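# Stock each low shelf with box, tape, and sponge

## Task

On every low shelf in the room, make sure there is exactly one cardboard box, one masking-tape roll and one yellow sponge, each resting directly on the shelf surface rather than on some other object. Any missing item must be brought from the spare items on the desk, and spares not needed must stay on the desk. Items must stay put without the robot holding them. The robot must not fall over or finish leaning, and at the end it must release everything and back away.

## Robot and tools

ROBOT. A Hello Robot Stretch 3 with one arm. It has a two-wheel base (0.33 m long, 0.34 m wide) that drives only forward, backward or turns on the spot. It cannot slide sideways. Turns pivot at the point between the drive wheels, 0.05 m behind the front edge. A lift carriage rides up and down a mast, and a telescoping arm reaches out to the robot's RIGHT. At the arm's end is a wrist (yaw, pitch, roll) carrying a two-finger gripper with round 0.04 m pads. To shift the gripper along the robot's forward direction, drive the base. When stowed (arm in, wrist folded), a spin sweeps a 0.28 m radius. An unfolded, level wrist reaches past that circle. Cameras: head_camera and nav_camera sit on the head and are aimed by head_pan_rad and head_tilt_rad. wrist_camera rides on the gripper.

FRAMES. Base frame: origin on the floor midway between the drive wheels, x forward, y left, z up. The odometry frame is the base frame as it was at the start. Heading is positive to the left, from -3.142 to 3.142. hand_pose is in the base frame, located where the closed fingertips meet. With all wrist joints at zero, its x axis points up, y back along the arm toward the mast, and z toward the rear.

execute_actions(actions). The argument is a list of actions run in order. An empty list only reports the state and images. Each action has an optional "robot" command, an optional "steps" (integer 1 to 450 control steps at 30 per second, default 1) and an optional "until". {"steps": n} alone just waits. If any value is invalid or out of range, the whole call is rejected and nothing new runs.
- "base" takes exactly one key. translate_m is a relative distance in metres from where the base is when the command begins; forward is positive, |value| at most 1. rotate_rad is a relative turn in radians; left (counter-clockwise seen from above) is positive, |value| at most 3.2.
- "joints" takes absolute targets by name. Joints you leave out keep their old targets. lift_m is the arm height, 0 to 1.1 m. arm_m is the extension, 0 to 0.52 m. wrist_yaw_rad runs -1.345 to 4.42: 0 points along the arm, positive swings toward the front, and 3.0 is folded over the base. wrist_pitch_rad runs -1.57 to 0.451; 0 is level and negative tips the fingers down. wrist_roll_rad runs -2.911 to 2.911; at 0 the fingers sit side by side. gripper_m runs -0.089 to 0.179, larger is wider. The real fingertip gap is smaller than the value, by about 0.007 when nearly shut and 0.025 when fully open, and it is 0 below 0.007. head_pan_rad runs -3.953 to 1.73; positive is left and -1.57 looks along the arm. head_tilt_rad runs -1.53 to 0.419; negative looks down.
- "contact_limits": {"arm_m": effort in %, 1 to 100}. It sets how hard the arm may push before it halts. The limit holds until the arm's next command. Lower is gentler, but too low halts at once.
- Base and joint motions in one command start together and keep running across later actions and while you think. A new command overrides at once and discards any older queue.
- "robot" may instead be a list of up to 8 commands run one after another. It may include {"pause_s": s}, with s at most 15. The next command starts only after the previous one ends "done" ("off_target" is also accepted for base and gripper). Other endings drop the rest of the queue.
- {"robot": {"stop": true}} brakes everything and clears the queue.
- "until" ends the action early. {"robot": {"status": "ended"}} waits until nothing reports moving and no queue runs. Other fields use [op, value], with op one of = != < <= > >=; statuses take a word or ["!=","moving"]. {"any": {"status": "ended"}} fires when any single motion or queue finishes.

SPEED. The base moves fast (0.30 m/s, 1.9 rad/s) only while stowed: lift_m under 0.30, arm_m under 0.03 and wrist_yaw_rad over 2.54. Otherwise it is capped at 0.10 m/s and 0.63 rad/s.

GRIPPING. To grip, command gripper_m smaller than the object's width; a smaller value squeezes harder. To release, open to at least 0.02 above where the pads first touched. Neither the reading nor "done" proves you hold something, so check the wrist camera. Over-squeezing triggers a stall guard that weakens the grip, and a different value re-squeezes.

SELF-COLLISION. Fold or unfold the wrist only with lift_m between 0.32 and 0.95, wrist_pitch_rad -0.4 and roll near 0. Once folded, the lift may go down to 0.25. If wrist_yaw_rad is below -0.4, keep pitch at -0.5 or lower.

RESULT LINES. base_status gives progress in brackets (moved of goal). joint_goals and joint_status give a word per joint: moving, done, off_target (came to rest away from goal, may still push), contact_stop (hit something and went slack), time_out, stopped, not_commanded, torque_fault (a wrist servo turned off for 10 s and is limp). measured_speeds come from encoders. The robot line shows refusals, queue (idle/running/done/dropped/stopped) and queue_left. Lines starting refused:, dropped: or replaced: explain rejected goals, cut queues or how a replaced motion ended; actions and commands are counted from 0. robot.on_its_own appears when the robot changed a goal by itself, a joint is slack or off, a motor at rest shows unusual effort, or base_tilt has shifted 3 degrees or more. lidar_m gives 12 distances in metres in 30-degree sectors: the 1st is straight ahead, then counter-clockwise (4th left, 7th behind, 10th right), "-" for nothing. The scan plane is 0.17 m above the floor, so it sees table legs, not tops. wrist_depth_mm and head_depth_mm are 7x7 grids of median depth in mm. Other lines: base_odometry, turned_by_wheels, turned_by_imu, base_tilt (forward/right degrees, with a fixed bias of a few degrees), motor_effort (% of max with peak in brackets; positive pushes toward higher values). Each result includes one image per camera, taken at the end.

zoom_image(camera, region): camera is head_camera, nav_camera or wrist_camera. region is [x0, y0, x1, y1] in that image's pixels, origin top-left, at most 504x504. It returns a closer view of the last image.

This is final.

CAUTIONS. Pushing the arm into something rigid with the gripper above about 0.45 m can tip the robot, and a second push after a contact_stop tips it more easily. Don't drive while the gripper holds, hooks or presses something fixed. If the base snags, reverse the last move in small steps, especially after backing up. If base_tilt shows a lean, pull the gripper free, and lower lift_m to about 0.2 if it persists. Avoid long hard wrist pushes, dropping or slamming objects and hard hits. Loose objects may get nudged now and then, so recheck placements. Before finishing, open the gripper, withdraw the arm, move away, and wait until every motion has ended.

Each tool is called by a JSON object that holds its "fn" and its "kwargs".

## Session

{"fn": "execute_actions", "kwargs": {"actions": []}}

Scene clock: 0.00 s.
robot.base_odometry: x=+0.000 y=+0.000 heading=+0.000 (m, m, rad; robot's odometry frame)
robot.turned_by_wheels: +0.000 (rad since the last result)
robot.turned_by_imu: +0.000 (rad since the last result)
robot.base_tilt: forward=-0.3 right=-0.5 (deg)
robot.lidar_m: 0.63 0.63 0.70 1.13 0.98 1.33 0.71 1.03 0.86 1.31 2.16 0.77
robot.head_depth_mm: 715 716 720 724 727 730 733 / 681 684 689 690 694 697 699 / 664 661 668 665 667 673 671 / 625 628 630 633 634 636 641 / 601 603 603 605 611 612 613 / 576 579 582 582 589 588 590 / 556 557 558 560 563 565 569
robot.base_status: not_commanded
robot.joint_positions: lift_m=+0.311 arm_m=-0.002 wrist_yaw_rad=+3.059 wrist_pitch_rad=-0.348 wrist_roll_rad=+0.010 gripper_m=+0.037 head_pan_rad=-0.007 head_tilt_rad=-0.019
robot.joint_goals: lift_m=+0.311 arm_m=-0.002 wrist_yaw_rad=+3.059 wrist_pitch_rad=-0.348 wrist_roll_rad=+0.010 gripper_m=+0.037 head_pan_rad=-0.007 head_tilt_rad=-0.019
robot.joint_status: lift_m=not_commanded arm_m=not_commanded wrist_yaw_rad=not_commanded wrist_pitch_rad=not_commanded wrist_roll_rad=not_commanded gripper_m=not_commanded head_pan_rad=not_commanded head_tilt_rad=not_commanded
robot.measured_speeds: translate_m=+0.000 rotate_rad=+0.000 lift_m=+0.000 arm_m=+0.000 wrist_yaw_rad=+0.000 wrist_pitch_rad=+0.000 wrist_roll_rad=+0.000 head_pan_rad=+0.000 head_tilt_rad=+0.000
robot: refusals=0 queue=idle queue_left=0
robot.motor_effort: left_wheel=+0 right_wheel=+0 lift_m=+29 arm_m=+0 wrist_yaw_rad=+1 wrist_pitch_rad=+8 wrist_roll_rad=+0 gripper_m=+0 head_pan_rad=+0 head_tilt_rad=+2 (%)
robot.hand_pose: x=-0.0020 y=+0.0885 z=+0.3394 quat_wxyz=(+0.152, +0.704, +0.093, +0.687) (m; robot's base frame)
robot.wrist_depth_mm: - - - - 944 680 534 / - - - - - 715 549 / - - - - - 736 560 / 848 857 - 870 895 738 571 / 664 670 - 699 722 695 590 / 550 558 - 569 570 584 556 / 471 493 - 509 489 491 491
pictures: head_camera (sideways: a quarter turn clockwise sets it upright), nav_camera (sideways: a quarter turn counterclockwise sets it upright), wrist_camera
Images, in order (width x height): head_camera 896x504, nav_camera 672x504, wrist_camera 644x364.

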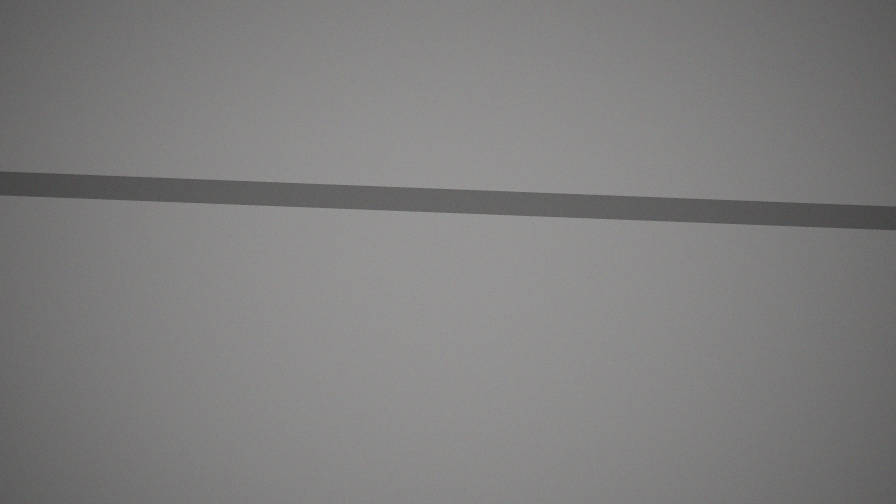

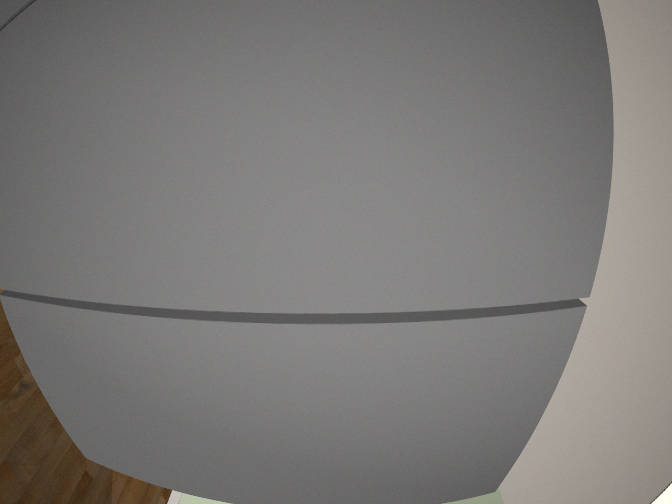

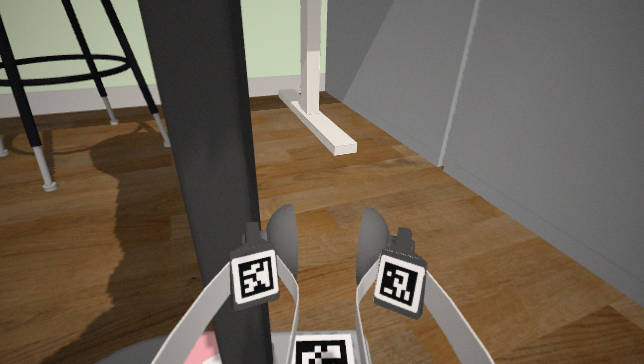

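{"fn": "execute_actions", "kwargs": {"actions": [{"robot":{"joints":{"head_pan_rad":1.6,"head_tilt_rad":-0.6}},"steps":200,"until":{"robot":{"status":"ended"}}}]}}

{"fn": "execute_actions", "kwargs": {"actions": [{"robot":{"joints":{"head_pan_rad":-1.5}},"steps":200,"until":{"robot":{"status":"ended"}}}]}}

{"fn": "execute_actions", "kwargs": {"actions": [{"robot":{"joints":{"head_pan_rad":-3.0}},"steps":200,"until":{"robot":{"status":"ended"}}}]}}

Scene clock: 6.73 s.
robot.base_odometry: x=+0.000 y=+0.000 heading=+0.000 (m, m, rad; robot's odometry frame)
robot.turned_by_wheels: +0.000 (rad since the last result)
robot.turned_by_imu: +0.000 (rad since the last result)
robot.base_tilt: forward=-0.3 right=-0.6 (deg)
robot.lidar_m: 0.63 0.63 0.70 1.13 0.98 1.33 0.71 1.03 0.86 1.30 2.16 0.76
robot.head_depth_mm: 917 953 990 1024 1072 1124 1177 / 1079 1131 1176 1193 1297 1372 1304 / 1307 1371 1413 1154 1648 1524 1289 / 1414 1561 1475 1093 1732 1489 1280 / 1371 1519 1448 1048 1826 1499 1277 / 1333 1468 1416 1028 1797 1497 1267 / 1302 1419 1408 1015 1745 1487 1260
robot.base_status: not_commanded
robot.joint_positions: lift_m=+0.311 arm_m=-0.002 wrist_yaw_rad=+3.059 wrist_pitch_rad=-0.348 wrist_roll_rad=+0.010 gripper_m=+0.037 head_pan_rad=+1.593 head_tilt_rad=-0.592
robot.joint_goals: lift_m=+0.311 arm_m=-0.002 wrist_yaw_rad=+3.059 wrist_pitch_rad=-0.348 wrist_roll_rad=+0.010 gripper_m=+0.037 head_pan_rad=+1.600 head_tilt_rad=-0.600
robot.joint_status: lift_m=not_commanded arm_m=not_commanded wrist_yaw_rad=not_commanded wrist_pitch_rad=not_commanded wrist_roll_rad=not_commanded gripper_m=not_commanded head_pan_rad=done head_tilt_rad=done
robot.measured_speeds: translate_m=+0.000 rotate_rad=+0.000 lift_m=+0.000 arm_m=+0.000 wrist_yaw_rad=+0.000 wrist_pitch_rad=+0.000 wrist_roll_rad=+0.000 head_pan_rad=+0.000 head_tilt_rad=+0.000
robot: refusals=0 queue=done queue_left=0
robot.motor_effort: left_wheel=+0(0) right_wheel=+0(0) lift_m=+29(29) arm_m=-1(0) wrist_yaw_rad=+0(0) wrist_pitch_rad=+8(8) wrist_roll_rad=+0(0) gripper_m=+0(0) head_pan_rad=+5(55) head_tilt_rad=-4(32) (%)
robot.hand_pose: x=-0.0020 y=+0.0885 z=+0.3394 quat_wxyz=(+0.152, +0.704, +0.093, +0.687) (m; robot's base frame)
robot.wrist_depth_mm: - - - - 965 689 536 / - - - - - 702 549 / - - - - - 723 571 / 836 849 - 854 869 767 585 / 673 696 - 688 737 701 590 / 554 563 - 562 573 583 557 / 471 485 - 509 485 486 492
pictures: head_camera (sideways: a quarter turn clockwise sets it upright), nav_camera (sideways: a quarter turn counterclockwise sets it upright), wrist_camera
camera_calibration (this result's frames):
head_camera: T_world_to_cam=[[0.0395554, -0.566092, -0.823392, 1.08772], [-0.998839, 0.000286475, -0.0481807, 0.0705758], [0.0275106, 0.824342, -0.565423, 0.693523], [0, 0, 0, 1]] pos_world=[0.00838937, 0.0440302, 1.29116]
nav_camera: T_world_to_cam=[[-0.0239547, 0.542153, 0.839938, -1.05661], [0.999558, 0.0277858, 0.0105722, 0.0311146], [-0.0176066, 0.83982, -0.542579, 0.661872], [0, 0, 0, 1]] pos_world=[-0.0447583, 0.016127, 1.24628]
wrist_camera: T_world_to_cam=[[0.998967, -0.044782, 0.0077283, 0.00639621], [-0.0168752, -0.523456, -0.851886, 0.364359], [0.0421945, 0.850875, -0.52367, 0.268554], [0, 0, 0, 1]] pos_world=[-0.0115725, -0.037494, 0.450977]
Images, in order (width x height): head_camera 896x504, nav_camera 672x504, wrist_camera 644x364.

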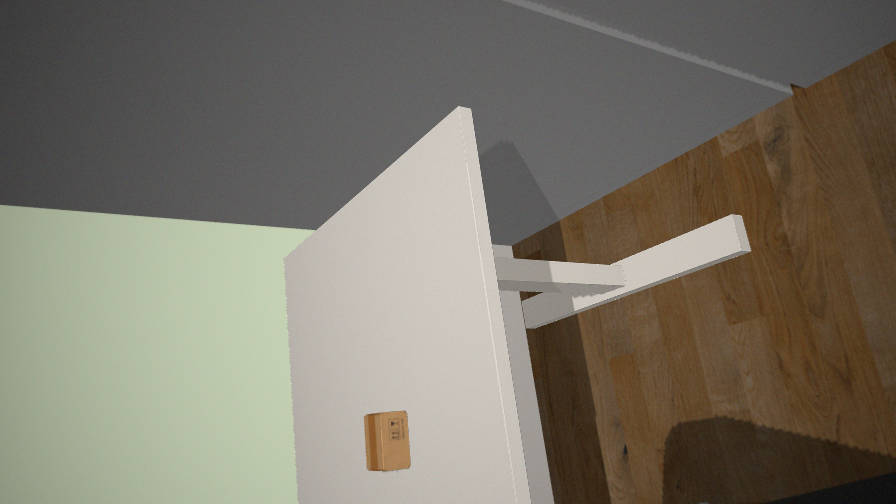

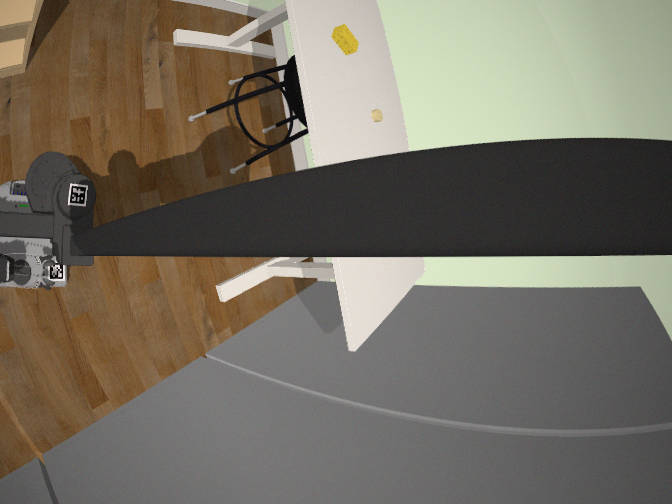

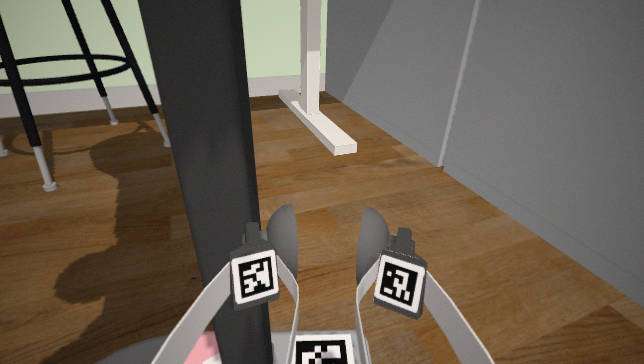

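Scene clock: 8.63 s.
robot.base_odometry: x=+0.000 y=+0.000 heading=+0.000 (m, m, rad; robot's odometry frame)
robot.turned_by_wheels: +0.000 (rad since the last result)
robot.turned_by_imu: +0.000 (rad since the last result)
robot.base_tilt: forward=-0.2 right=-0.5 (deg)
robot.lidar_m: 0.63 0.63 0.70 1.13 0.98 1.33 0.71 1.03 0.86 1.30 2.16 0.76
robot.head_depth_mm: 1799 1855 1927 1412 1447 1461 1284 / 2037 2192 2359 2267 1658 1513 1296 / 2002 2234 2474 2379 1871 1510 1282 / 1950 2131 2384 2361 1827 1510 1277 / 1869 2057 2320 2327 1830 1503 1280 / 1840 2018 2225 2304 1815 1493 1268 / 1803 1968 2209 2274 1799 1473 1257
robot.base_status: not_commanded
robot.joint_positions: lift_m=+0.311 arm_m=-0.002 wrist_yaw_rad=+3.059 wrist_pitch_rad=-0.348 wrist_roll_rad=+0.010 gripper_m=+0.037 head_pan_rad=-1.493 head_tilt_rad=-0.593
robot.joint_goals: lift_m=+0.311 arm_m=-0.002 wrist_yaw_rad=+3.059 wrist_pitch_rad=-0.348 wrist_roll_rad=+0.010 gripper_m=+0.037 head_pan_rad=-1.500 head_tilt_rad=-0.600
robot.joint_status: lift_m=not_commanded arm_m=not_commanded wrist_yaw_rad=not_commanded wrist_pitch_rad=not_commanded wrist_roll_rad=not_commanded gripper_m=not_commanded head_pan_rad=done head_tilt_rad=done
robot.measured_speeds: translate_m=+0.000 rotate_rad=+0.000 lift_m=+0.000 arm_m=+0.000 wrist_yaw_rad=+0.000 wrist_pitch_rad=+0.000 wrist_roll_rad=+0.000 head_pan_rad=+0.000 head_tilt_rad=+0.000
robot: refusals=0 queue=done queue_left=0
robot.motor_effort: left_wheel=+0(0) right_wheel=+0(0) lift_m=+29(29) arm_m=+0(0) wrist_yaw_rad=+0(0) wrist_pitch_rad=+8(8) wrist_roll_rad=+0(0) gripper_m=+0(0) head_pan_rad=-4(55) head_tilt_rad=-4(4) (%)
robot.hand_pose: x=-0.0020 y=+0.0885 z=+0.3394 quat_wxyz=(+0.152, +0.704, +0.093, +0.687) (m; robot's base frame)
robot.wrist_depth_mm: - - - - 951 679 533 / - - - - - 714 552 / - - - - - 719 562 / 820 849 - 860 890 749 581 / 675 676 - 686 734 692 593 / 558 554 - 569 564 571 561 / 476 493 - 512 485 495 496
pictures: head_camera (sideways: a quarter turn clockwise sets it upright), nav_camera (sideways: a quarter turn counterclockwise sets it upright), wrist_camera
camera_calibration (this result's frames):
head_camera: T_world_to_cam=[[-0.0712338, 0.56323, -0.823224, 1.08818], [0.997284, 0.0556991, -0.0481873, 0.058408], [0.0187124, -0.824421, -0.565668, 0.693895], [0, 0, 0, 1]] pos_world=[0.0062813, -0.0440861, 1.29114]
nav_camera: T_world_to_cam=[[0.0543166, -0.540208, 0.839777, -1.05688], [-0.99643, -0.0837565, 0.0105704, 0.0432924], [0.0646265, -0.837353, -0.542829, 0.661695], [0, 0, 0, 1]] pos_world=[0.0577809, -0.0132353, 1.24627]
wrist_camera: T_world_to_cam=[[0.998967, -0.0447819, 0.00772835, 0.00639619], [-0.0168751, -0.523455, -0.851886, 0.364359], [0.0421946, 0.850875, -0.52367, 0.268554], [0, 0, 0, 1]] pos_world=[-0.0115725, -0.037494, 0.450977]
Images, in order (width x height): head_camera 896x504, nav_camera 672x504, wrist_camera 644x364.

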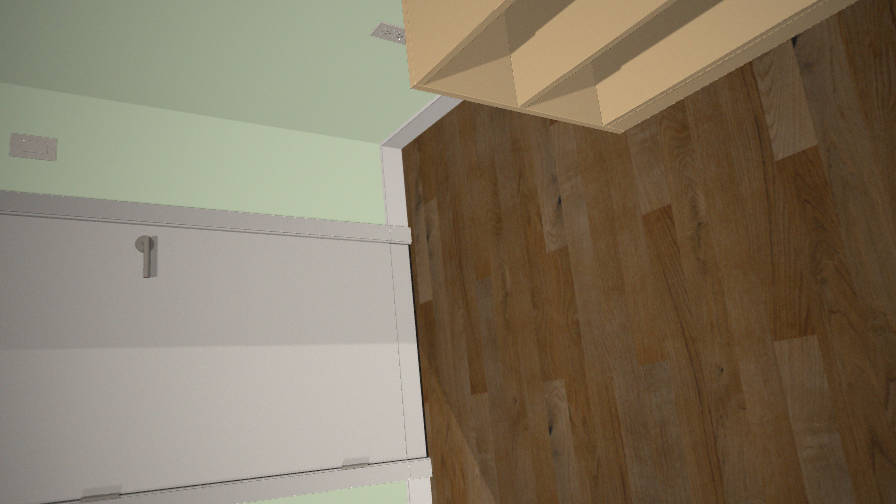

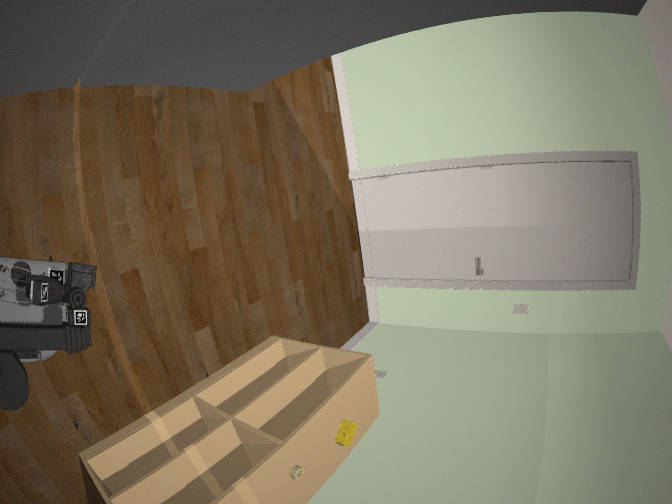

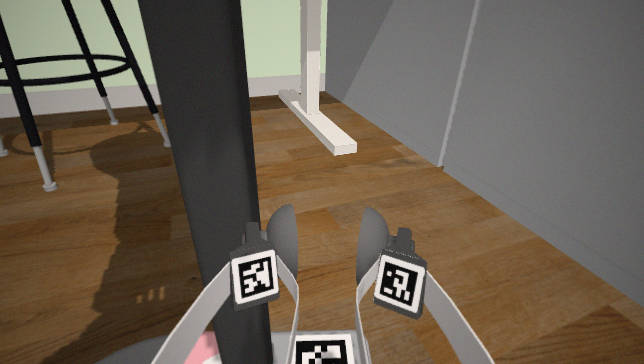

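Scene clock: 9.90 s.
robot.base_odometry: x=+0.000 y=+0.000 heading=+0.000 (m, m, rad; robot's odometry frame)
robot.turned_by_wheels: +0.000 (rad since the last result)
robot.turned_by_imu: +0.000 (rad since the last result)
robot.base_tilt: forward=-0.1 right=-0.4 (deg)
robot.lidar_m: 0.63 0.63 0.70 1.13 0.98 1.34 0.71 1.03 0.86 1.30 2.16 0.76
robot.head_depth_mm: 1005 1107 1249 1414 1636 1549 1308 / 989 1093 1219 1373 1604 1533 1292 / 970 1070 1193 1336 1544 1525 1284 / 950 1045 1163 1308 1499 1515 1279 / 936 1032 1136 1252 1222 1302 1253 / 922 1005 1117 1188 991 1149 1218 / 906 985 1083 1160 978 1118 1203
robot.base_status: not_commanded
robot.joint_positions: lift_m=+0.311 arm_m=-0.002 wrist_yaw_rad=+3.059 wrist_pitch_rad=-0.348 wrist_roll_rad=+0.010 gripper_m=+0.037 head_pan_rad=-2.993 head_tilt_rad=-0.593
robot.joint_goals: lift_m=+0.311 arm_m=-0.002 wrist_yaw_rad=+3.059 wrist_pitch_rad=-0.348 wrist_roll_rad=+0.010 gripper_m=+0.037 head_pan_rad=-3.000 head_tilt_rad=-0.600
robot.joint_status: lift_m=not_commanded arm_m=not_commanded wrist_yaw_rad=not_commanded wrist_pitch_rad=not_commanded wrist_roll_rad=not_commanded gripper_m=not_commanded head_pan_rad=done head_tilt_rad=done
robot.measured_speeds: translate_m=+0.000 rotate_rad=+0.000 lift_m=+0.000 arm_m=+0.000 wrist_yaw_rad=+0.000 wrist_pitch_rad=+0.000 wrist_roll_rad=+0.000 head_pan_rad=+0.000 head_tilt_rad=+0.000
robot: refusals=0 queue=done queue_left=0
robot.motor_effort: left_wheel=+0(0) right_wheel=+0(0) lift_m=+29(29) arm_m=+0(0) wrist_yaw_rad=+0(0) wrist_pitch_rad=+7(7) wrist_roll_rad=+0(0) gripper_m=+0(0) head_pan_rad=-4(56) head_tilt_rad=-4(4) (%)
robot.hand_pose: x=-0.0020 y=+0.0885 z=+0.3394 quat_wxyz=(+0.152, +0.704, +0.093, +0.687) (m; robot's base frame)
robot.wrist_depth_mm: - - - - 950 685 540 / - - - - - 702 547 / - - - - - 734 561 / 865 854 - 878 884 758 575 / 671 672 - 702 728 695 591 / 552 561 - 558 570 576 568 / 474 489 - 516 488 491 492
pictures: head_camera (sideways: a quarter turn clockwise sets it upright), nav_camera (sideways: a quarter turn counterclockwise sets it upright), wrist_camera
camera_calibration (this result's frames):
head_camera: T_world_to_cam=[[0.556802, 0.110901, -0.823209, 1.08433], [0.126107, -0.990846, -0.0481879, 0.063723], [-0.821017, -0.0769816, -0.56569, 0.699046], [0, 0, 0, 1]] pos_world=[-0.0378626, -0.00329937, 1.29114]
nav_camera: T_world_to_cam=[[-0.535035, -0.0923975, 0.839762, -1.05326], [-0.154033, 0.988009, 0.0105703, 0.038154], [-0.830669, -0.123696, -0.542852, 0.667186], [0, 0, 0, 1]] pos_world=[-0.0034448, -0.0524874, 1.24627]
wrist_camera: T_world_to_cam=[[0.998967, -0.044782, 0.00772827, 0.00639622], [-0.0168752, -0.523455, -0.851886, 0.364359], [0.0421945, 0.850875, -0.52367, 0.268554], [0, 0, 0, 1]] pos_world=[-0.0115725, -0.037494, 0.450977]
Images, in order (width x height): head_camera 896x504, nav_camera 672x504, wrist_camera 644x364.

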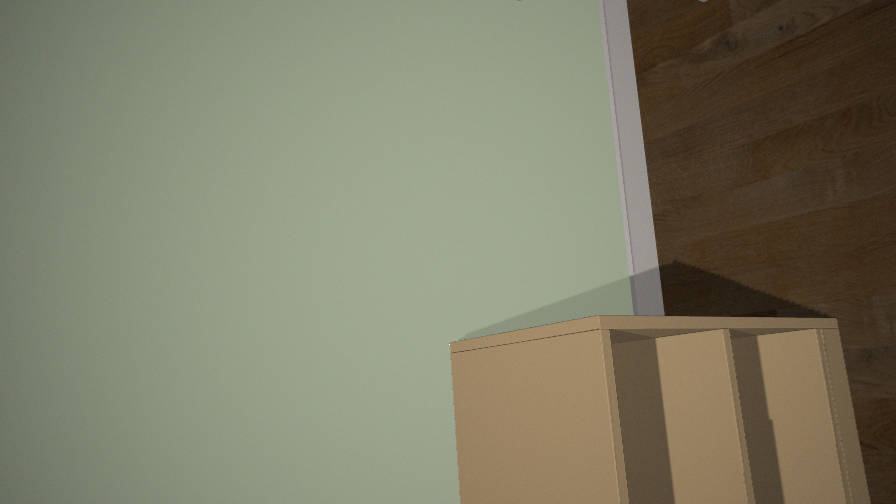

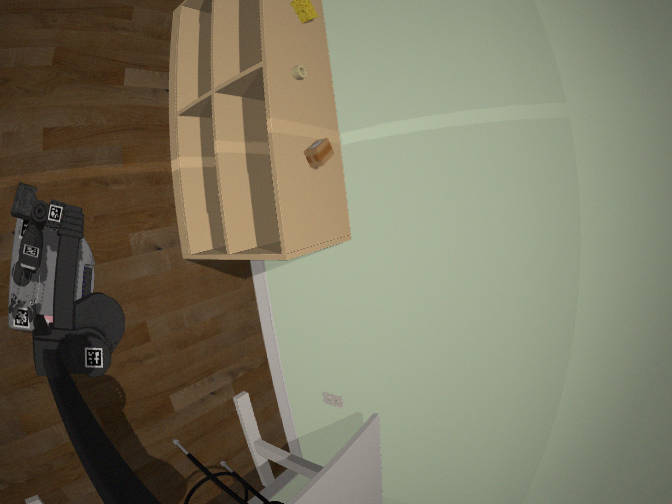

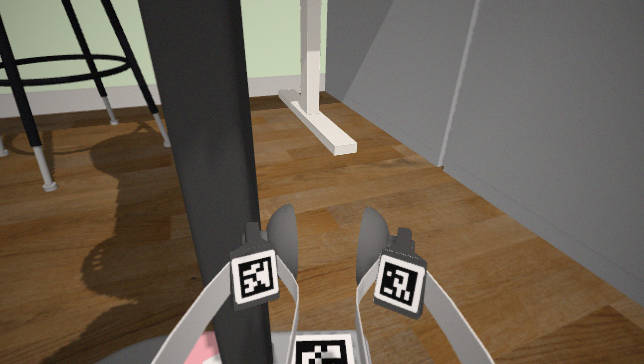

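{"fn": "execute_actions", "kwargs": {"actions": [{"robot":{"joints":{"head_pan_rad":-2.3}},"steps":200,"until":{"robot":{"status":"ended"}}}]}}

{"fn": "execute_actions", "kwargs": {"actions": [{"robot":{"joints":{"head_pan_rad":-3.8}},"steps":200,"until":{"robot":{"status":"ended"}}}]}}

Scene clock: 17.27 s.
robot.base_odometry: x=+0.000 y=+0.000 heading=+0.000 (m, m, rad; robot's odometry frame)
robot.turned_by_wheels: +0.000 (rad since the last result)
robot.turned_by_imu: +0.000 (rad since the last result)
robot.base_tilt: forward=-0.2 right=-0.5 (deg)
robot.lidar_m: 0.63 0.63 0.70 1.13 0.98 1.33 0.71 1.03 0.86 1.30 2.16 0.77
robot.head_depth_mm: 923 993 1089 1172 1002 1084 1154 / 967 1040 1134 1224 994 1122 1219 / 1009 1104 1199 1264 1048 1182 1240 / 1058 1161 1271 1260 1082 1317 1253 / 1107 1228 1366 1246 1172 1339 1265 / 1175 1285 1436 1225 1340 1419 1259 / 1232 1365 1497 1256 1406 1450 1256
robot.base_status: not_commanded
robot.joint_positions: lift_m=+0.311 arm_m=-0.002 wrist_yaw_rad=+3.059 wrist_pitch_rad=-0.348 wrist_roll_rad=+0.010 gripper_m=+0.037 head_pan_rad=-2.307 head_tilt_rad=-0.593
robot.joint_goals: lift_m=+0.311 arm_m=-0.002 wrist_yaw_rad=+3.059 wrist_pitch_rad=-0.348 wrist_roll_rad=+0.010 gripper_m=+0.037 head_pan_rad=-2.300 head_tilt_rad=-0.600
robot.joint_status: lift_m=not_commanded arm_m=not_commanded wrist_yaw_rad=not_commanded wrist_pitch_rad=not_commanded wrist_roll_rad=not_commanded gripper_m=not_commanded head_pan_rad=done head_tilt_rad=done
robot.measured_speeds: translate_m=+0.000 rotate_rad=+0.000 lift_m=+0.000 arm_m=+0.000 wrist_yaw_rad=+0.000 wrist_pitch_rad=+0.000 wrist_roll_rad=+0.000 head_pan_rad=+0.000 head_tilt_rad=+0.000
robot: refusals=0 queue=done queue_left=0
robot.motor_effort: left_wheel=+0(0) right_wheel=+0(0) lift_m=+29(29) arm_m=+0(0) wrist_yaw_rad=+1(0) wrist_pitch_rad=+8(7) wrist_roll_rad=+0(0) gripper_m=+0(0) head_pan_rad=+4(48) head_tilt_rad=-4(4) (%)
robot.hand_pose: x=-0.0020 y=+0.0885 z=+0.3394 quat_wxyz=(+0.152, +0.704, +0.093, +0.687) (m; robot's base frame)
robot.wrist_depth_mm: - - - - 955 692 531 / - - - - - 707 553 / - - - - - 729 568 / 848 860 - 869 875 754 572 / 676 672 - 686 724 693 593 / 556 560 - 565 588 573 571 / 472 487 - 509 487 494 488
pictures: head_camera (sideways: a quarter turn clockwise sets it upright), nav_camera (sideways: a quarter turn counterclockwise sets it upright), wrist_camera
camera_calibration (this result's frames):
head_camera: T_world_to_cam=[[0.360803, 0.438347, -0.823209, 1.08552], [0.724904, -0.687163, -0.0481879, 0.0600703], [-0.586802, -0.579361, -0.56569, 0.697618], [0, 0, 0, 1]] pos_world=[-0.025842, -0.0303859, 1.29114]
nav_camera: T_world_to_cam=[[-0.355668, -0.410244, 0.839762, -1.05436], [-0.744725, 0.667288, 0.0105703, 0.0417572], [-0.5647, -0.621632, -0.542852, 0.665564], [0, 0, 0, 1]] pos_world=[0.0319403, -0.0466724, 1.24627]
wrist_camera: T_world_to_cam=[[0.998967, -0.0447822, 0.00772819, 0.00639621], [-0.0168754, -0.523455, -0.851886, 0.364359], [0.0421947, 0.850875, -0.52367, 0.268554], [0, 0, 0, 1]] pos_world=[-0.0115725, -0.037494, 0.450977]
Images, in order (width x height): head_camera 896x504, nav_camera 672x504, wrist_camera 644x364.

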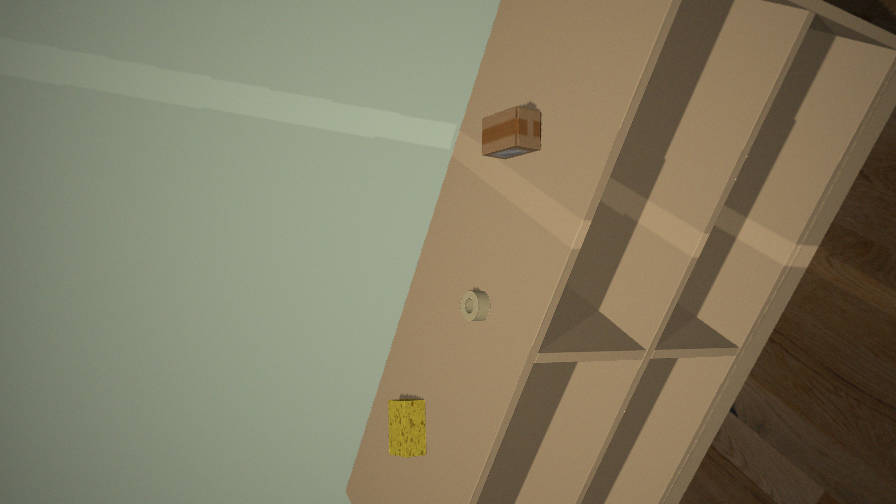

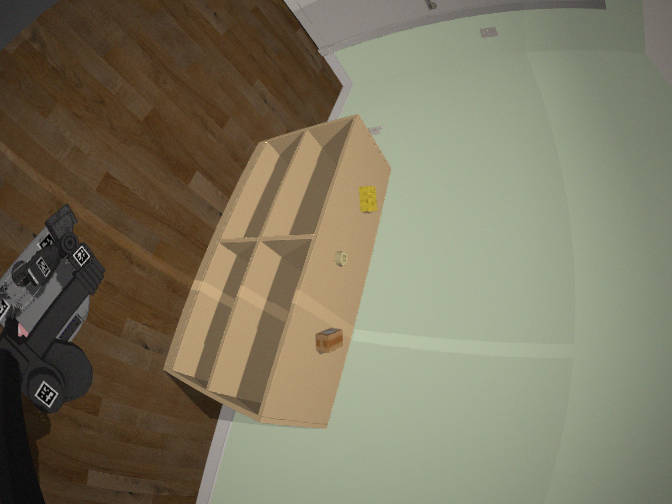

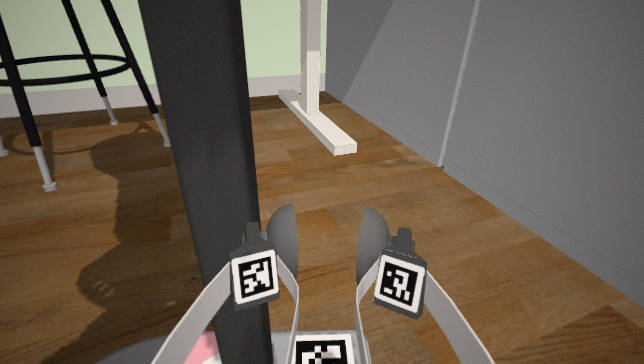

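Scene clock: 18.53 s.
robot.base_odometry: x=+0.000 y=+0.000 heading=+0.000 (m, m, rad; robot's odometry frame)
robot.turned_by_wheels: +0.000 (rad since the last result)
robot.turned_by_imu: +0.000 (rad since the last result)
robot.base_tilt: forward=+0.0 right=-0.5 (deg)
robot.lidar_m: 0.63 0.63 0.70 1.13 0.98 1.33 0.71 1.03 0.86 1.30 2.16 0.76
robot.head_depth_mm: 1363 1466 1524 - - - - / 1425 1546 1517 1074 1760 1573 - / 1508 1627 1490 1110 1763 1531 1290 / 1592 1734 1468 1188 1832 1524 1281 / 1549 1704 1434 1702 1778 1489 1278 / 1374 1490 1421 1791 1821 1491 1270 / 1240 1329 1407 1583 1702 1495 1257
robot.base_status: not_commanded
robot.joint_positions: lift_m=+0.311 arm_m=-0.002 wrist_yaw_rad=+3.059 wrist_pitch_rad=-0.348 wrist_roll_rad=+0.010 gripper_m=+0.037 head_pan_rad=-3.793 head_tilt_rad=-0.593
robot.joint_goals: lift_m=+0.311 arm_m=-0.002 wrist_yaw_rad=+3.059 wrist_pitch_rad=-0.348 wrist_roll_rad=+0.010 gripper_m=+0.037 head_pan_rad=-3.800 head_tilt_rad=-0.600
robot.joint_status: lift_m=not_commanded arm_m=not_commanded wrist_yaw_rad=not_commanded wrist_pitch_rad=not_commanded wrist_roll_rad=not_commanded gripper_m=not_commanded head_pan_rad=done head_tilt_rad=done
robot.measured_speeds: translate_m=+0.000 rotate_rad=+0.000 lift_m=+0.000 arm_m=+0.000 wrist_yaw_rad=+0.000 wrist_pitch_rad=+0.000 wrist_roll_rad=+0.000 head_pan_rad=+0.000 head_tilt_rad=+0.000
robot: refusals=0 queue=done queue_left=0
robot.motor_effort: left_wheel=+0(0) right_wheel=+0(0) lift_m=+29(29) arm_m=+0(1) wrist_yaw_rad=+1(0) wrist_pitch_rad=+7(8) wrist_roll_rad=+0(0) gripper_m=+0(0) head_pan_rad=-4(57) head_tilt_rad=-4(4) (%)
robot.hand_pose: x=-0.0020 y=+0.0885 z=+0.3394 quat_wxyz=(+0.152, +0.704, +0.093, +0.687) (m; robot's base frame)
robot.wrist_depth_mm: - - - - 942 676 535 / - - - - - 713 556 / - - - - - 736 560 / 836 833 - 875 883 766 573 / 680 683 - 699 727 710 592 / 555 565 - 563 580 575 560 / 475 486 - 516 490 494 494
pictures: head_camera (sideways: a quarter turn clockwise sets it upright), nav_camera (sideways: a quarter turn counterclockwise sets it upright), wrist_camera
camera_calibration (this result's frames):
head_camera: T_world_to_cam=[[0.467497, -0.322171, -0.823196, 1.08486], [-0.622929, -0.780793, -0.0481884, 0.0682927], [-0.627221, 0.535321, -0.565708, 0.697887], [0, 0, 0, 1]] pos_world=[-0.0268956, 0.029238, 1.29114]
nav_camera: T_world_to_cam=[[-0.439058, 0.319448, 0.83975, -1.05383], [0.601439, 0.798849, 0.0105702, 0.0335458], [-0.667457, 0.509699, -0.54287, 0.666214], [0, 0, 0, 1]] pos_world=[-0.0382011, -0.029722, 1.24627]
wrist_camera: T_world_to_cam=[[0.998967, -0.0447818, 0.00772821, 0.00639628], [-0.0168751, -0.523456, -0.851886, 0.364359], [0.0421943, 0.850875, -0.52367, 0.268554], [0, 0, 0, 1]] pos_world=[-0.0115725, -0.037494, 0.450977]
Images, in order (width x height): head_camera 896x504, nav_camera 672x504, wrist_camera 644x364.

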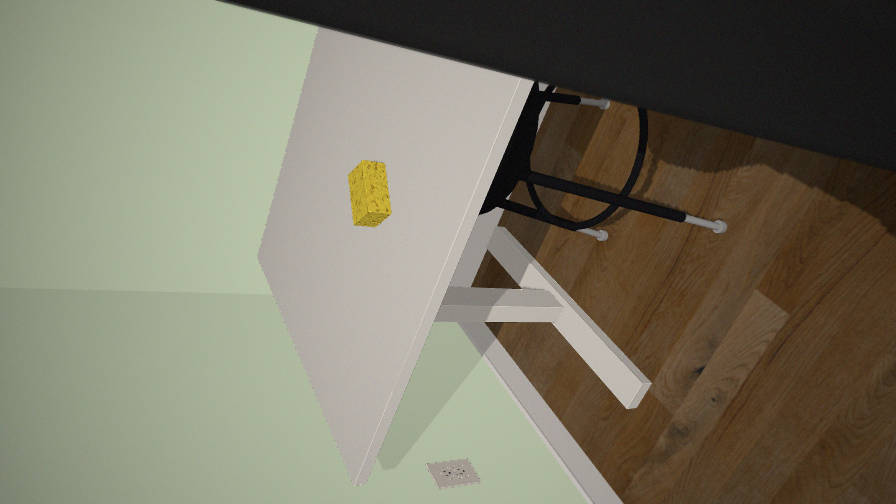

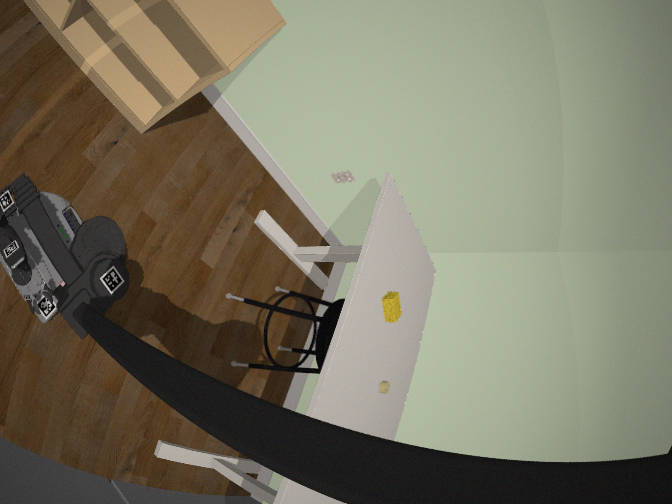

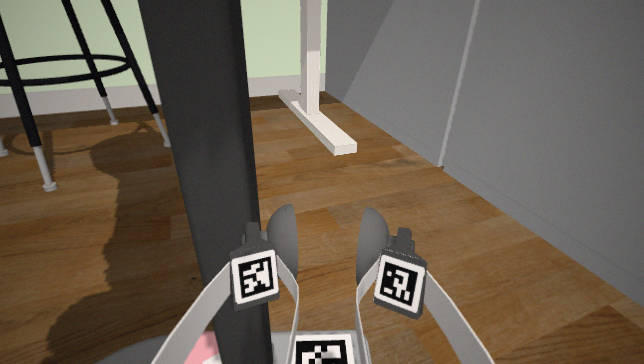

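{"fn": "execute_actions", "kwargs": {"actions": [{"robot":[{"joints":{"lift_m":0.27,"head_pan_rad":0.9,"head_tilt_rad":-0.5}},{"base":{"rotate_rad":-1.25}},{"base":{"translate_m":1.0}},{"base":{"translate_m":0.4}}],"steps":450,"until":{"robot":{"status":"ended"}}}]}}

Scene clock: 34.93 s.
robot.base_odometry: x=+0.442 y=-1.329 heading=-1.250 (m, m, rad; robot's odometry frame)
robot.turned_by_wheels: -1.250 (rad since the last result)
robot.turned_by_imu: -1.248 (rad since the last result)
robot.base_tilt: forward=-0.1 right=-0.5 (deg)
robot.lidar_m: 0.77 0.82 1.12 0.67 0.67 0.91 2.44 1.11 0.73 1.02 1.13 0.81
robot.head_depth_mm: 779 823 866 918 985 1041 1119 / 848 897 949 1014 1088 1170 1258 / 926 989 1055 1133 1229 1339 1337 / 1025 1099 1185 1287 1412 1516 1348 / 1151 1240 1350 1482 1642 1629 1341 / 1303 1438 1585 1762 1864 1613 1325 / 1504 1670 1849 2147 1999 1603 1342
robot.base_status: done (translate_m +0.4000 of +0.4000)
robot.joint_positions: lift_m=+0.270 arm_m=-0.002 wrist_yaw_rad=+3.059 wrist_pitch_rad=-0.349 wrist_roll_rad=+0.010 gripper_m=+0.037 head_pan_rad=+0.893 head_tilt_rad=-0.507
robot.joint_goals: lift_m=+0.270 arm_m=-0.002 wrist_yaw_rad=+3.059 wrist_pitch_rad=-0.349 wrist_roll_rad=+0.010 gripper_m=+0.037 head_pan_rad=+0.900 head_tilt_rad=-0.500
robot.joint_status: lift_m=done arm_m=not_commanded wrist_yaw_rad=not_commanded wrist_pitch_rad=not_commanded wrist_roll_rad=not_commanded gripper_m=not_commanded head_pan_rad=done head_tilt_rad=done
robot.measured_speeds: translate_m=+0.000 rotate_rad=+0.000 lift_m=+0.000 arm_m=+0.000 wrist_yaw_rad=+0.000 wrist_pitch_rad=+0.000 wrist_roll_rad=+0.000 head_pan_rad=+0.000 head_tilt_rad=+0.000
robot: refusals=0 queue=done queue_left=0
robot.motor_effort: left_wheel=+2(8) right_wheel=-3(9) lift_m=+22(28) arm_m=-1(1) wrist_yaw_rad=+1(1) wrist_pitch_rad=+8(8) wrist_roll_rad=+1(0) gripper_m=+0(0) head_pan_rad=+4(56) head_tilt_rad=+3(18) (%)
robot.hand_pose: x=-0.0020 y=+0.0884 z=+0.2987 quat_wxyz=(+0.152, +0.704, +0.093, +0.687) (m; robot's base frame)
robot.wrist_depth_mm: 588 593 - - - - 856 / 622 640 - - - - 856 / 666 698 - - - - 876 / 740 746 - 801 810 828 789 / 606 621 - 624 661 645 655 / 502 509 - 518 524 526 528 / 443 - - - 442 448 448
pictures: head_camera (sideways: a quarter turn clockwise sets it upright), nav_camera (sideways: a quarter turn counterclockwise sets it upright), wrist_camera
camera_calibration (this result's frames):
head_camera: T_world_to_cam=[[-0.288858, -0.402045, -0.868862, 1.14902], [-0.76138, 0.646664, -0.0461027, 0.0664273], [0.580397, 0.648217, -0.492903, 0.595796], [0, 0, 0, 1]] pos_world=[0.0366805, 0.032794, 1.29507]
nav_camera: T_world_to_cam=[[0.284543, 0.372651, 0.88327, -1.115], [0.781963, -0.623227, 0.0110315, 0.0318427], [0.554588, 0.687546, -0.468734, 0.5623], [0, 0, 0, 1]] pos_world=[-0.0194788, 0.0487448, 1.24807]
wrist_camera: T_world_to_cam=[[0.998967, -0.0447782, 0.0077063, 0.0067185], [-0.0169163, -0.523946, -0.851584, 0.329624], [0.0421701, 0.850574, -0.524162, 0.247493], [0, 0, 0, 1]] pos_world=[-0.0115724, -0.0375055, 0.410377]
Images, in order (width x height): head_camera 896x504, nav_camera 672x504, wrist_camera 644x364.

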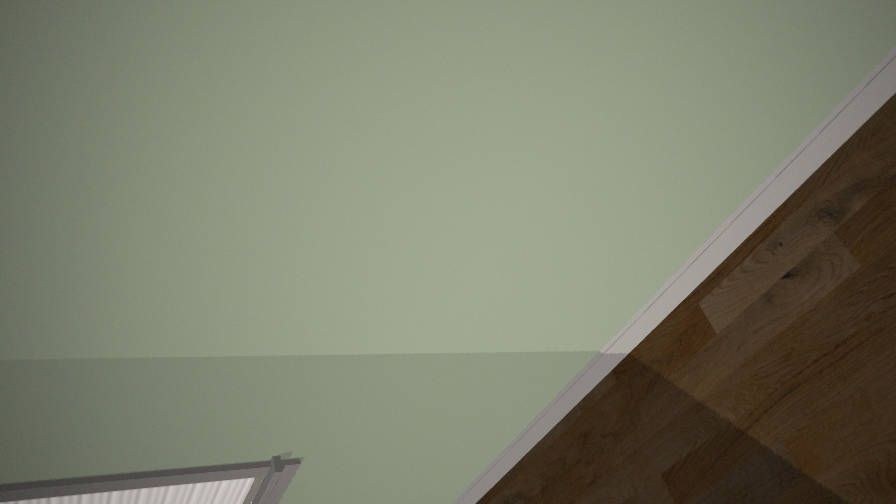

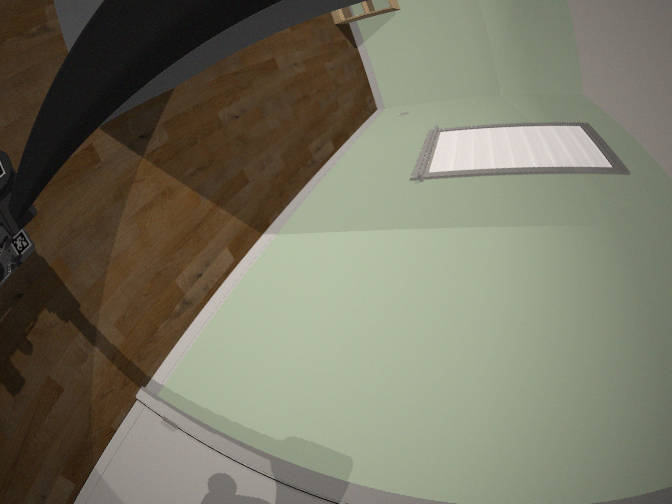

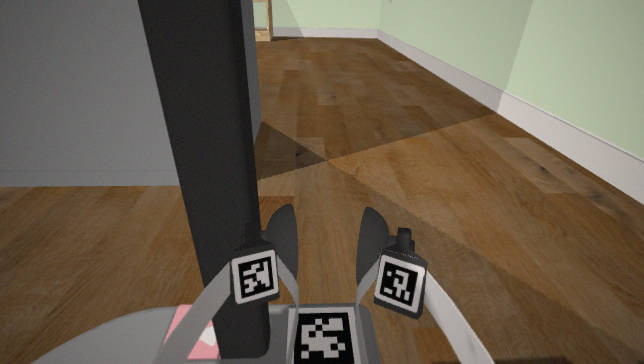

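{"fn": "execute_actions", "kwargs": {"actions": [{"robot":[{"base":{"translate_m":0.3},"joints":{"head_pan_rad":0.7}},{"base":{"rotate_rad":1.57}},{"base":{"translate_m":1.0}},{"base":{"translate_m":0.4}}],"steps":450,"until":{"robot":{"status":"ended"}}}]}}

Scene clock: 56.03 s.
robot.base_odometry: x=+1.865 y=-1.173 heading=+0.320 (m, m, rad; robot's odometry frame)
robot.turned_by_wheels: +1.570 (rad since the last result)
robot.turned_by_imu: +1.569 (rad since the last result)
robot.base_tilt: forward=-0.2 right=-0.5 (deg)
robot.lidar_m: 1.77 1.96 2.62 1.39 0.60 0.67 1.91 0.69 0.50 0.48 0.49 0.67
robot.head_depth_mm: 2089 2166 2282 2242 2110 1663 1383 / 2214 2357 2434 2415 2077 1652 1370 / 2368 2488 2463 2428 2070 1629 1369 / 2505 2732 2712 2650 2052 1619 1360 / 2682 2931 2924 2682 2036 1610 1339 / 2916 3165 3472 2665 2001 1605 1336 / 3261 3489 3306 2618 1996 1595 1324
robot.base_status: done (translate_m +0.4000 of +0.4000)
robot.joint_positions: lift_m=+0.270 arm_m=-0.002 wrist_yaw_rad=+3.059 wrist_pitch_rad=-0.349 wrist_roll_rad=+0.010 gripper_m=+0.037 head_pan_rad=+0.707 head_tilt_rad=-0.507
robot.joint_goals: lift_m=+0.270 arm_m=-0.002 wrist_yaw_rad=+3.059 wrist_pitch_rad=-0.349 wrist_roll_rad=+0.010 gripper_m=+0.037 head_pan_rad=+0.700 head_tilt_rad=-0.500
robot.joint_status: lift_m=done arm_m=not_commanded wrist_yaw_rad=not_commanded wrist_pitch_rad=not_commanded wrist_roll_rad=not_commanded gripper_m=not_commanded head_pan_rad=done head_tilt_rad=done
robot.measured_speeds: translate_m=+0.000 rotate_rad=+0.000 lift_m=+0.000 arm_m=+0.000 wrist_yaw_rad=+0.000 wrist_pitch_rad=+0.000 wrist_roll_rad=+0.000 head_pan_rad=+0.000 head_tilt_rad=+0.000
robot: refusals=0 queue=done queue_left=0
robot.motor_effort: left_wheel=-1(8) right_wheel=+3(15) lift_m=+22(22) arm_m=-1(1) wrist_yaw_rad=+0(1) wrist_pitch_rad=+8(8) wrist_roll_rad=+0(0) gripper_m=+0(0) head_pan_rad=-4(24) head_tilt_rad=+3(3) (%)
robot.hand_pose: x=-0.0020 y=+0.0884 z=+0.2987 quat_wxyz=(+0.152, +0.704, +0.093, +0.687) (m; robot's base frame)
robot.wrist_depth_mm: 449 473 - - - - - / 480 499 - - - - - / 518 532 - - - - - / 567 584 - 806 820 804 818 / 608 613 - 633 666 642 626 / 505 507 - 516 527 526 530 / 438 - - - 443 446 449
pictures: head_camera (sideways: a quarter turn clockwise sets it upright), nav_camera (sideways: a quarter turn counterclockwise sets it upright), wrist_camera
camera_calibration (this result's frames):
head_camera: T_world_to_cam=[[-0.358081, -0.341566, -0.868971, 1.14958], [-0.628651, 0.77632, -0.046097, 0.0656101], [0.690345, 0.529773, -0.492712, 0.594877], [0, 0, 0, 1]] pos_world=[0.0422188, 0.026574, 1.29508]
nav_camera: T_world_to_cam=[[0.348402, 0.313476, 0.883373, -1.11553], [0.653219, -0.757089, 0.0110326, 0.0326266], [0.67225, 0.573193, -0.46854, 0.561329], [0, 0, 0, 1]] pos_world=[-0.0100141, 0.052642, 1.24807]
wrist_camera: T_world_to_cam=[[0.998967, -0.0447775, 0.00770328, 0.0067191], [-0.0169216, -0.524009, -0.851544, 0.329589], [0.0421666, 0.850535, -0.524226, 0.247527], [0, 0, 0, 1]] pos_world=[-0.0115724, -0.0375218, 0.410368]
Images, in order (width x height): head_camera 896x504, nav_camera 672x504, wrist_camera 644x364.

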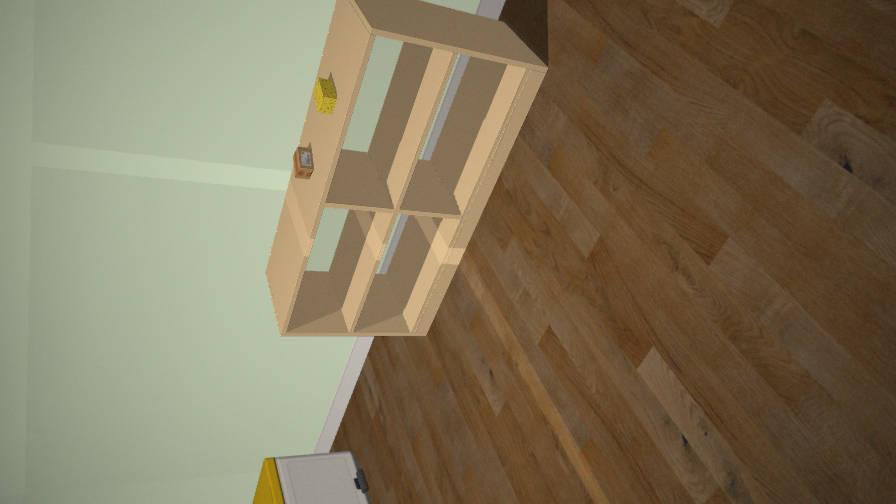

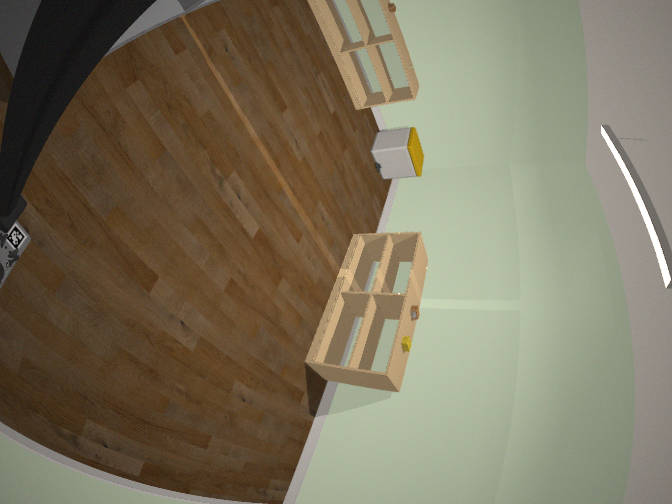

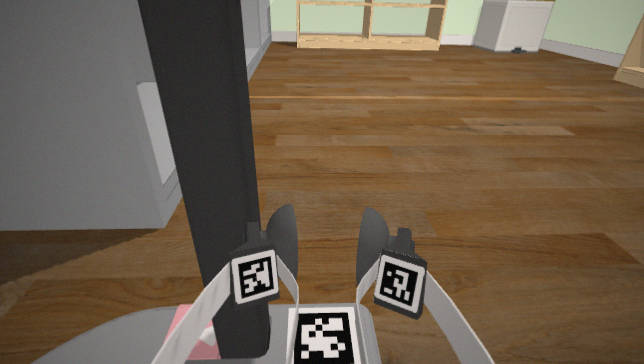

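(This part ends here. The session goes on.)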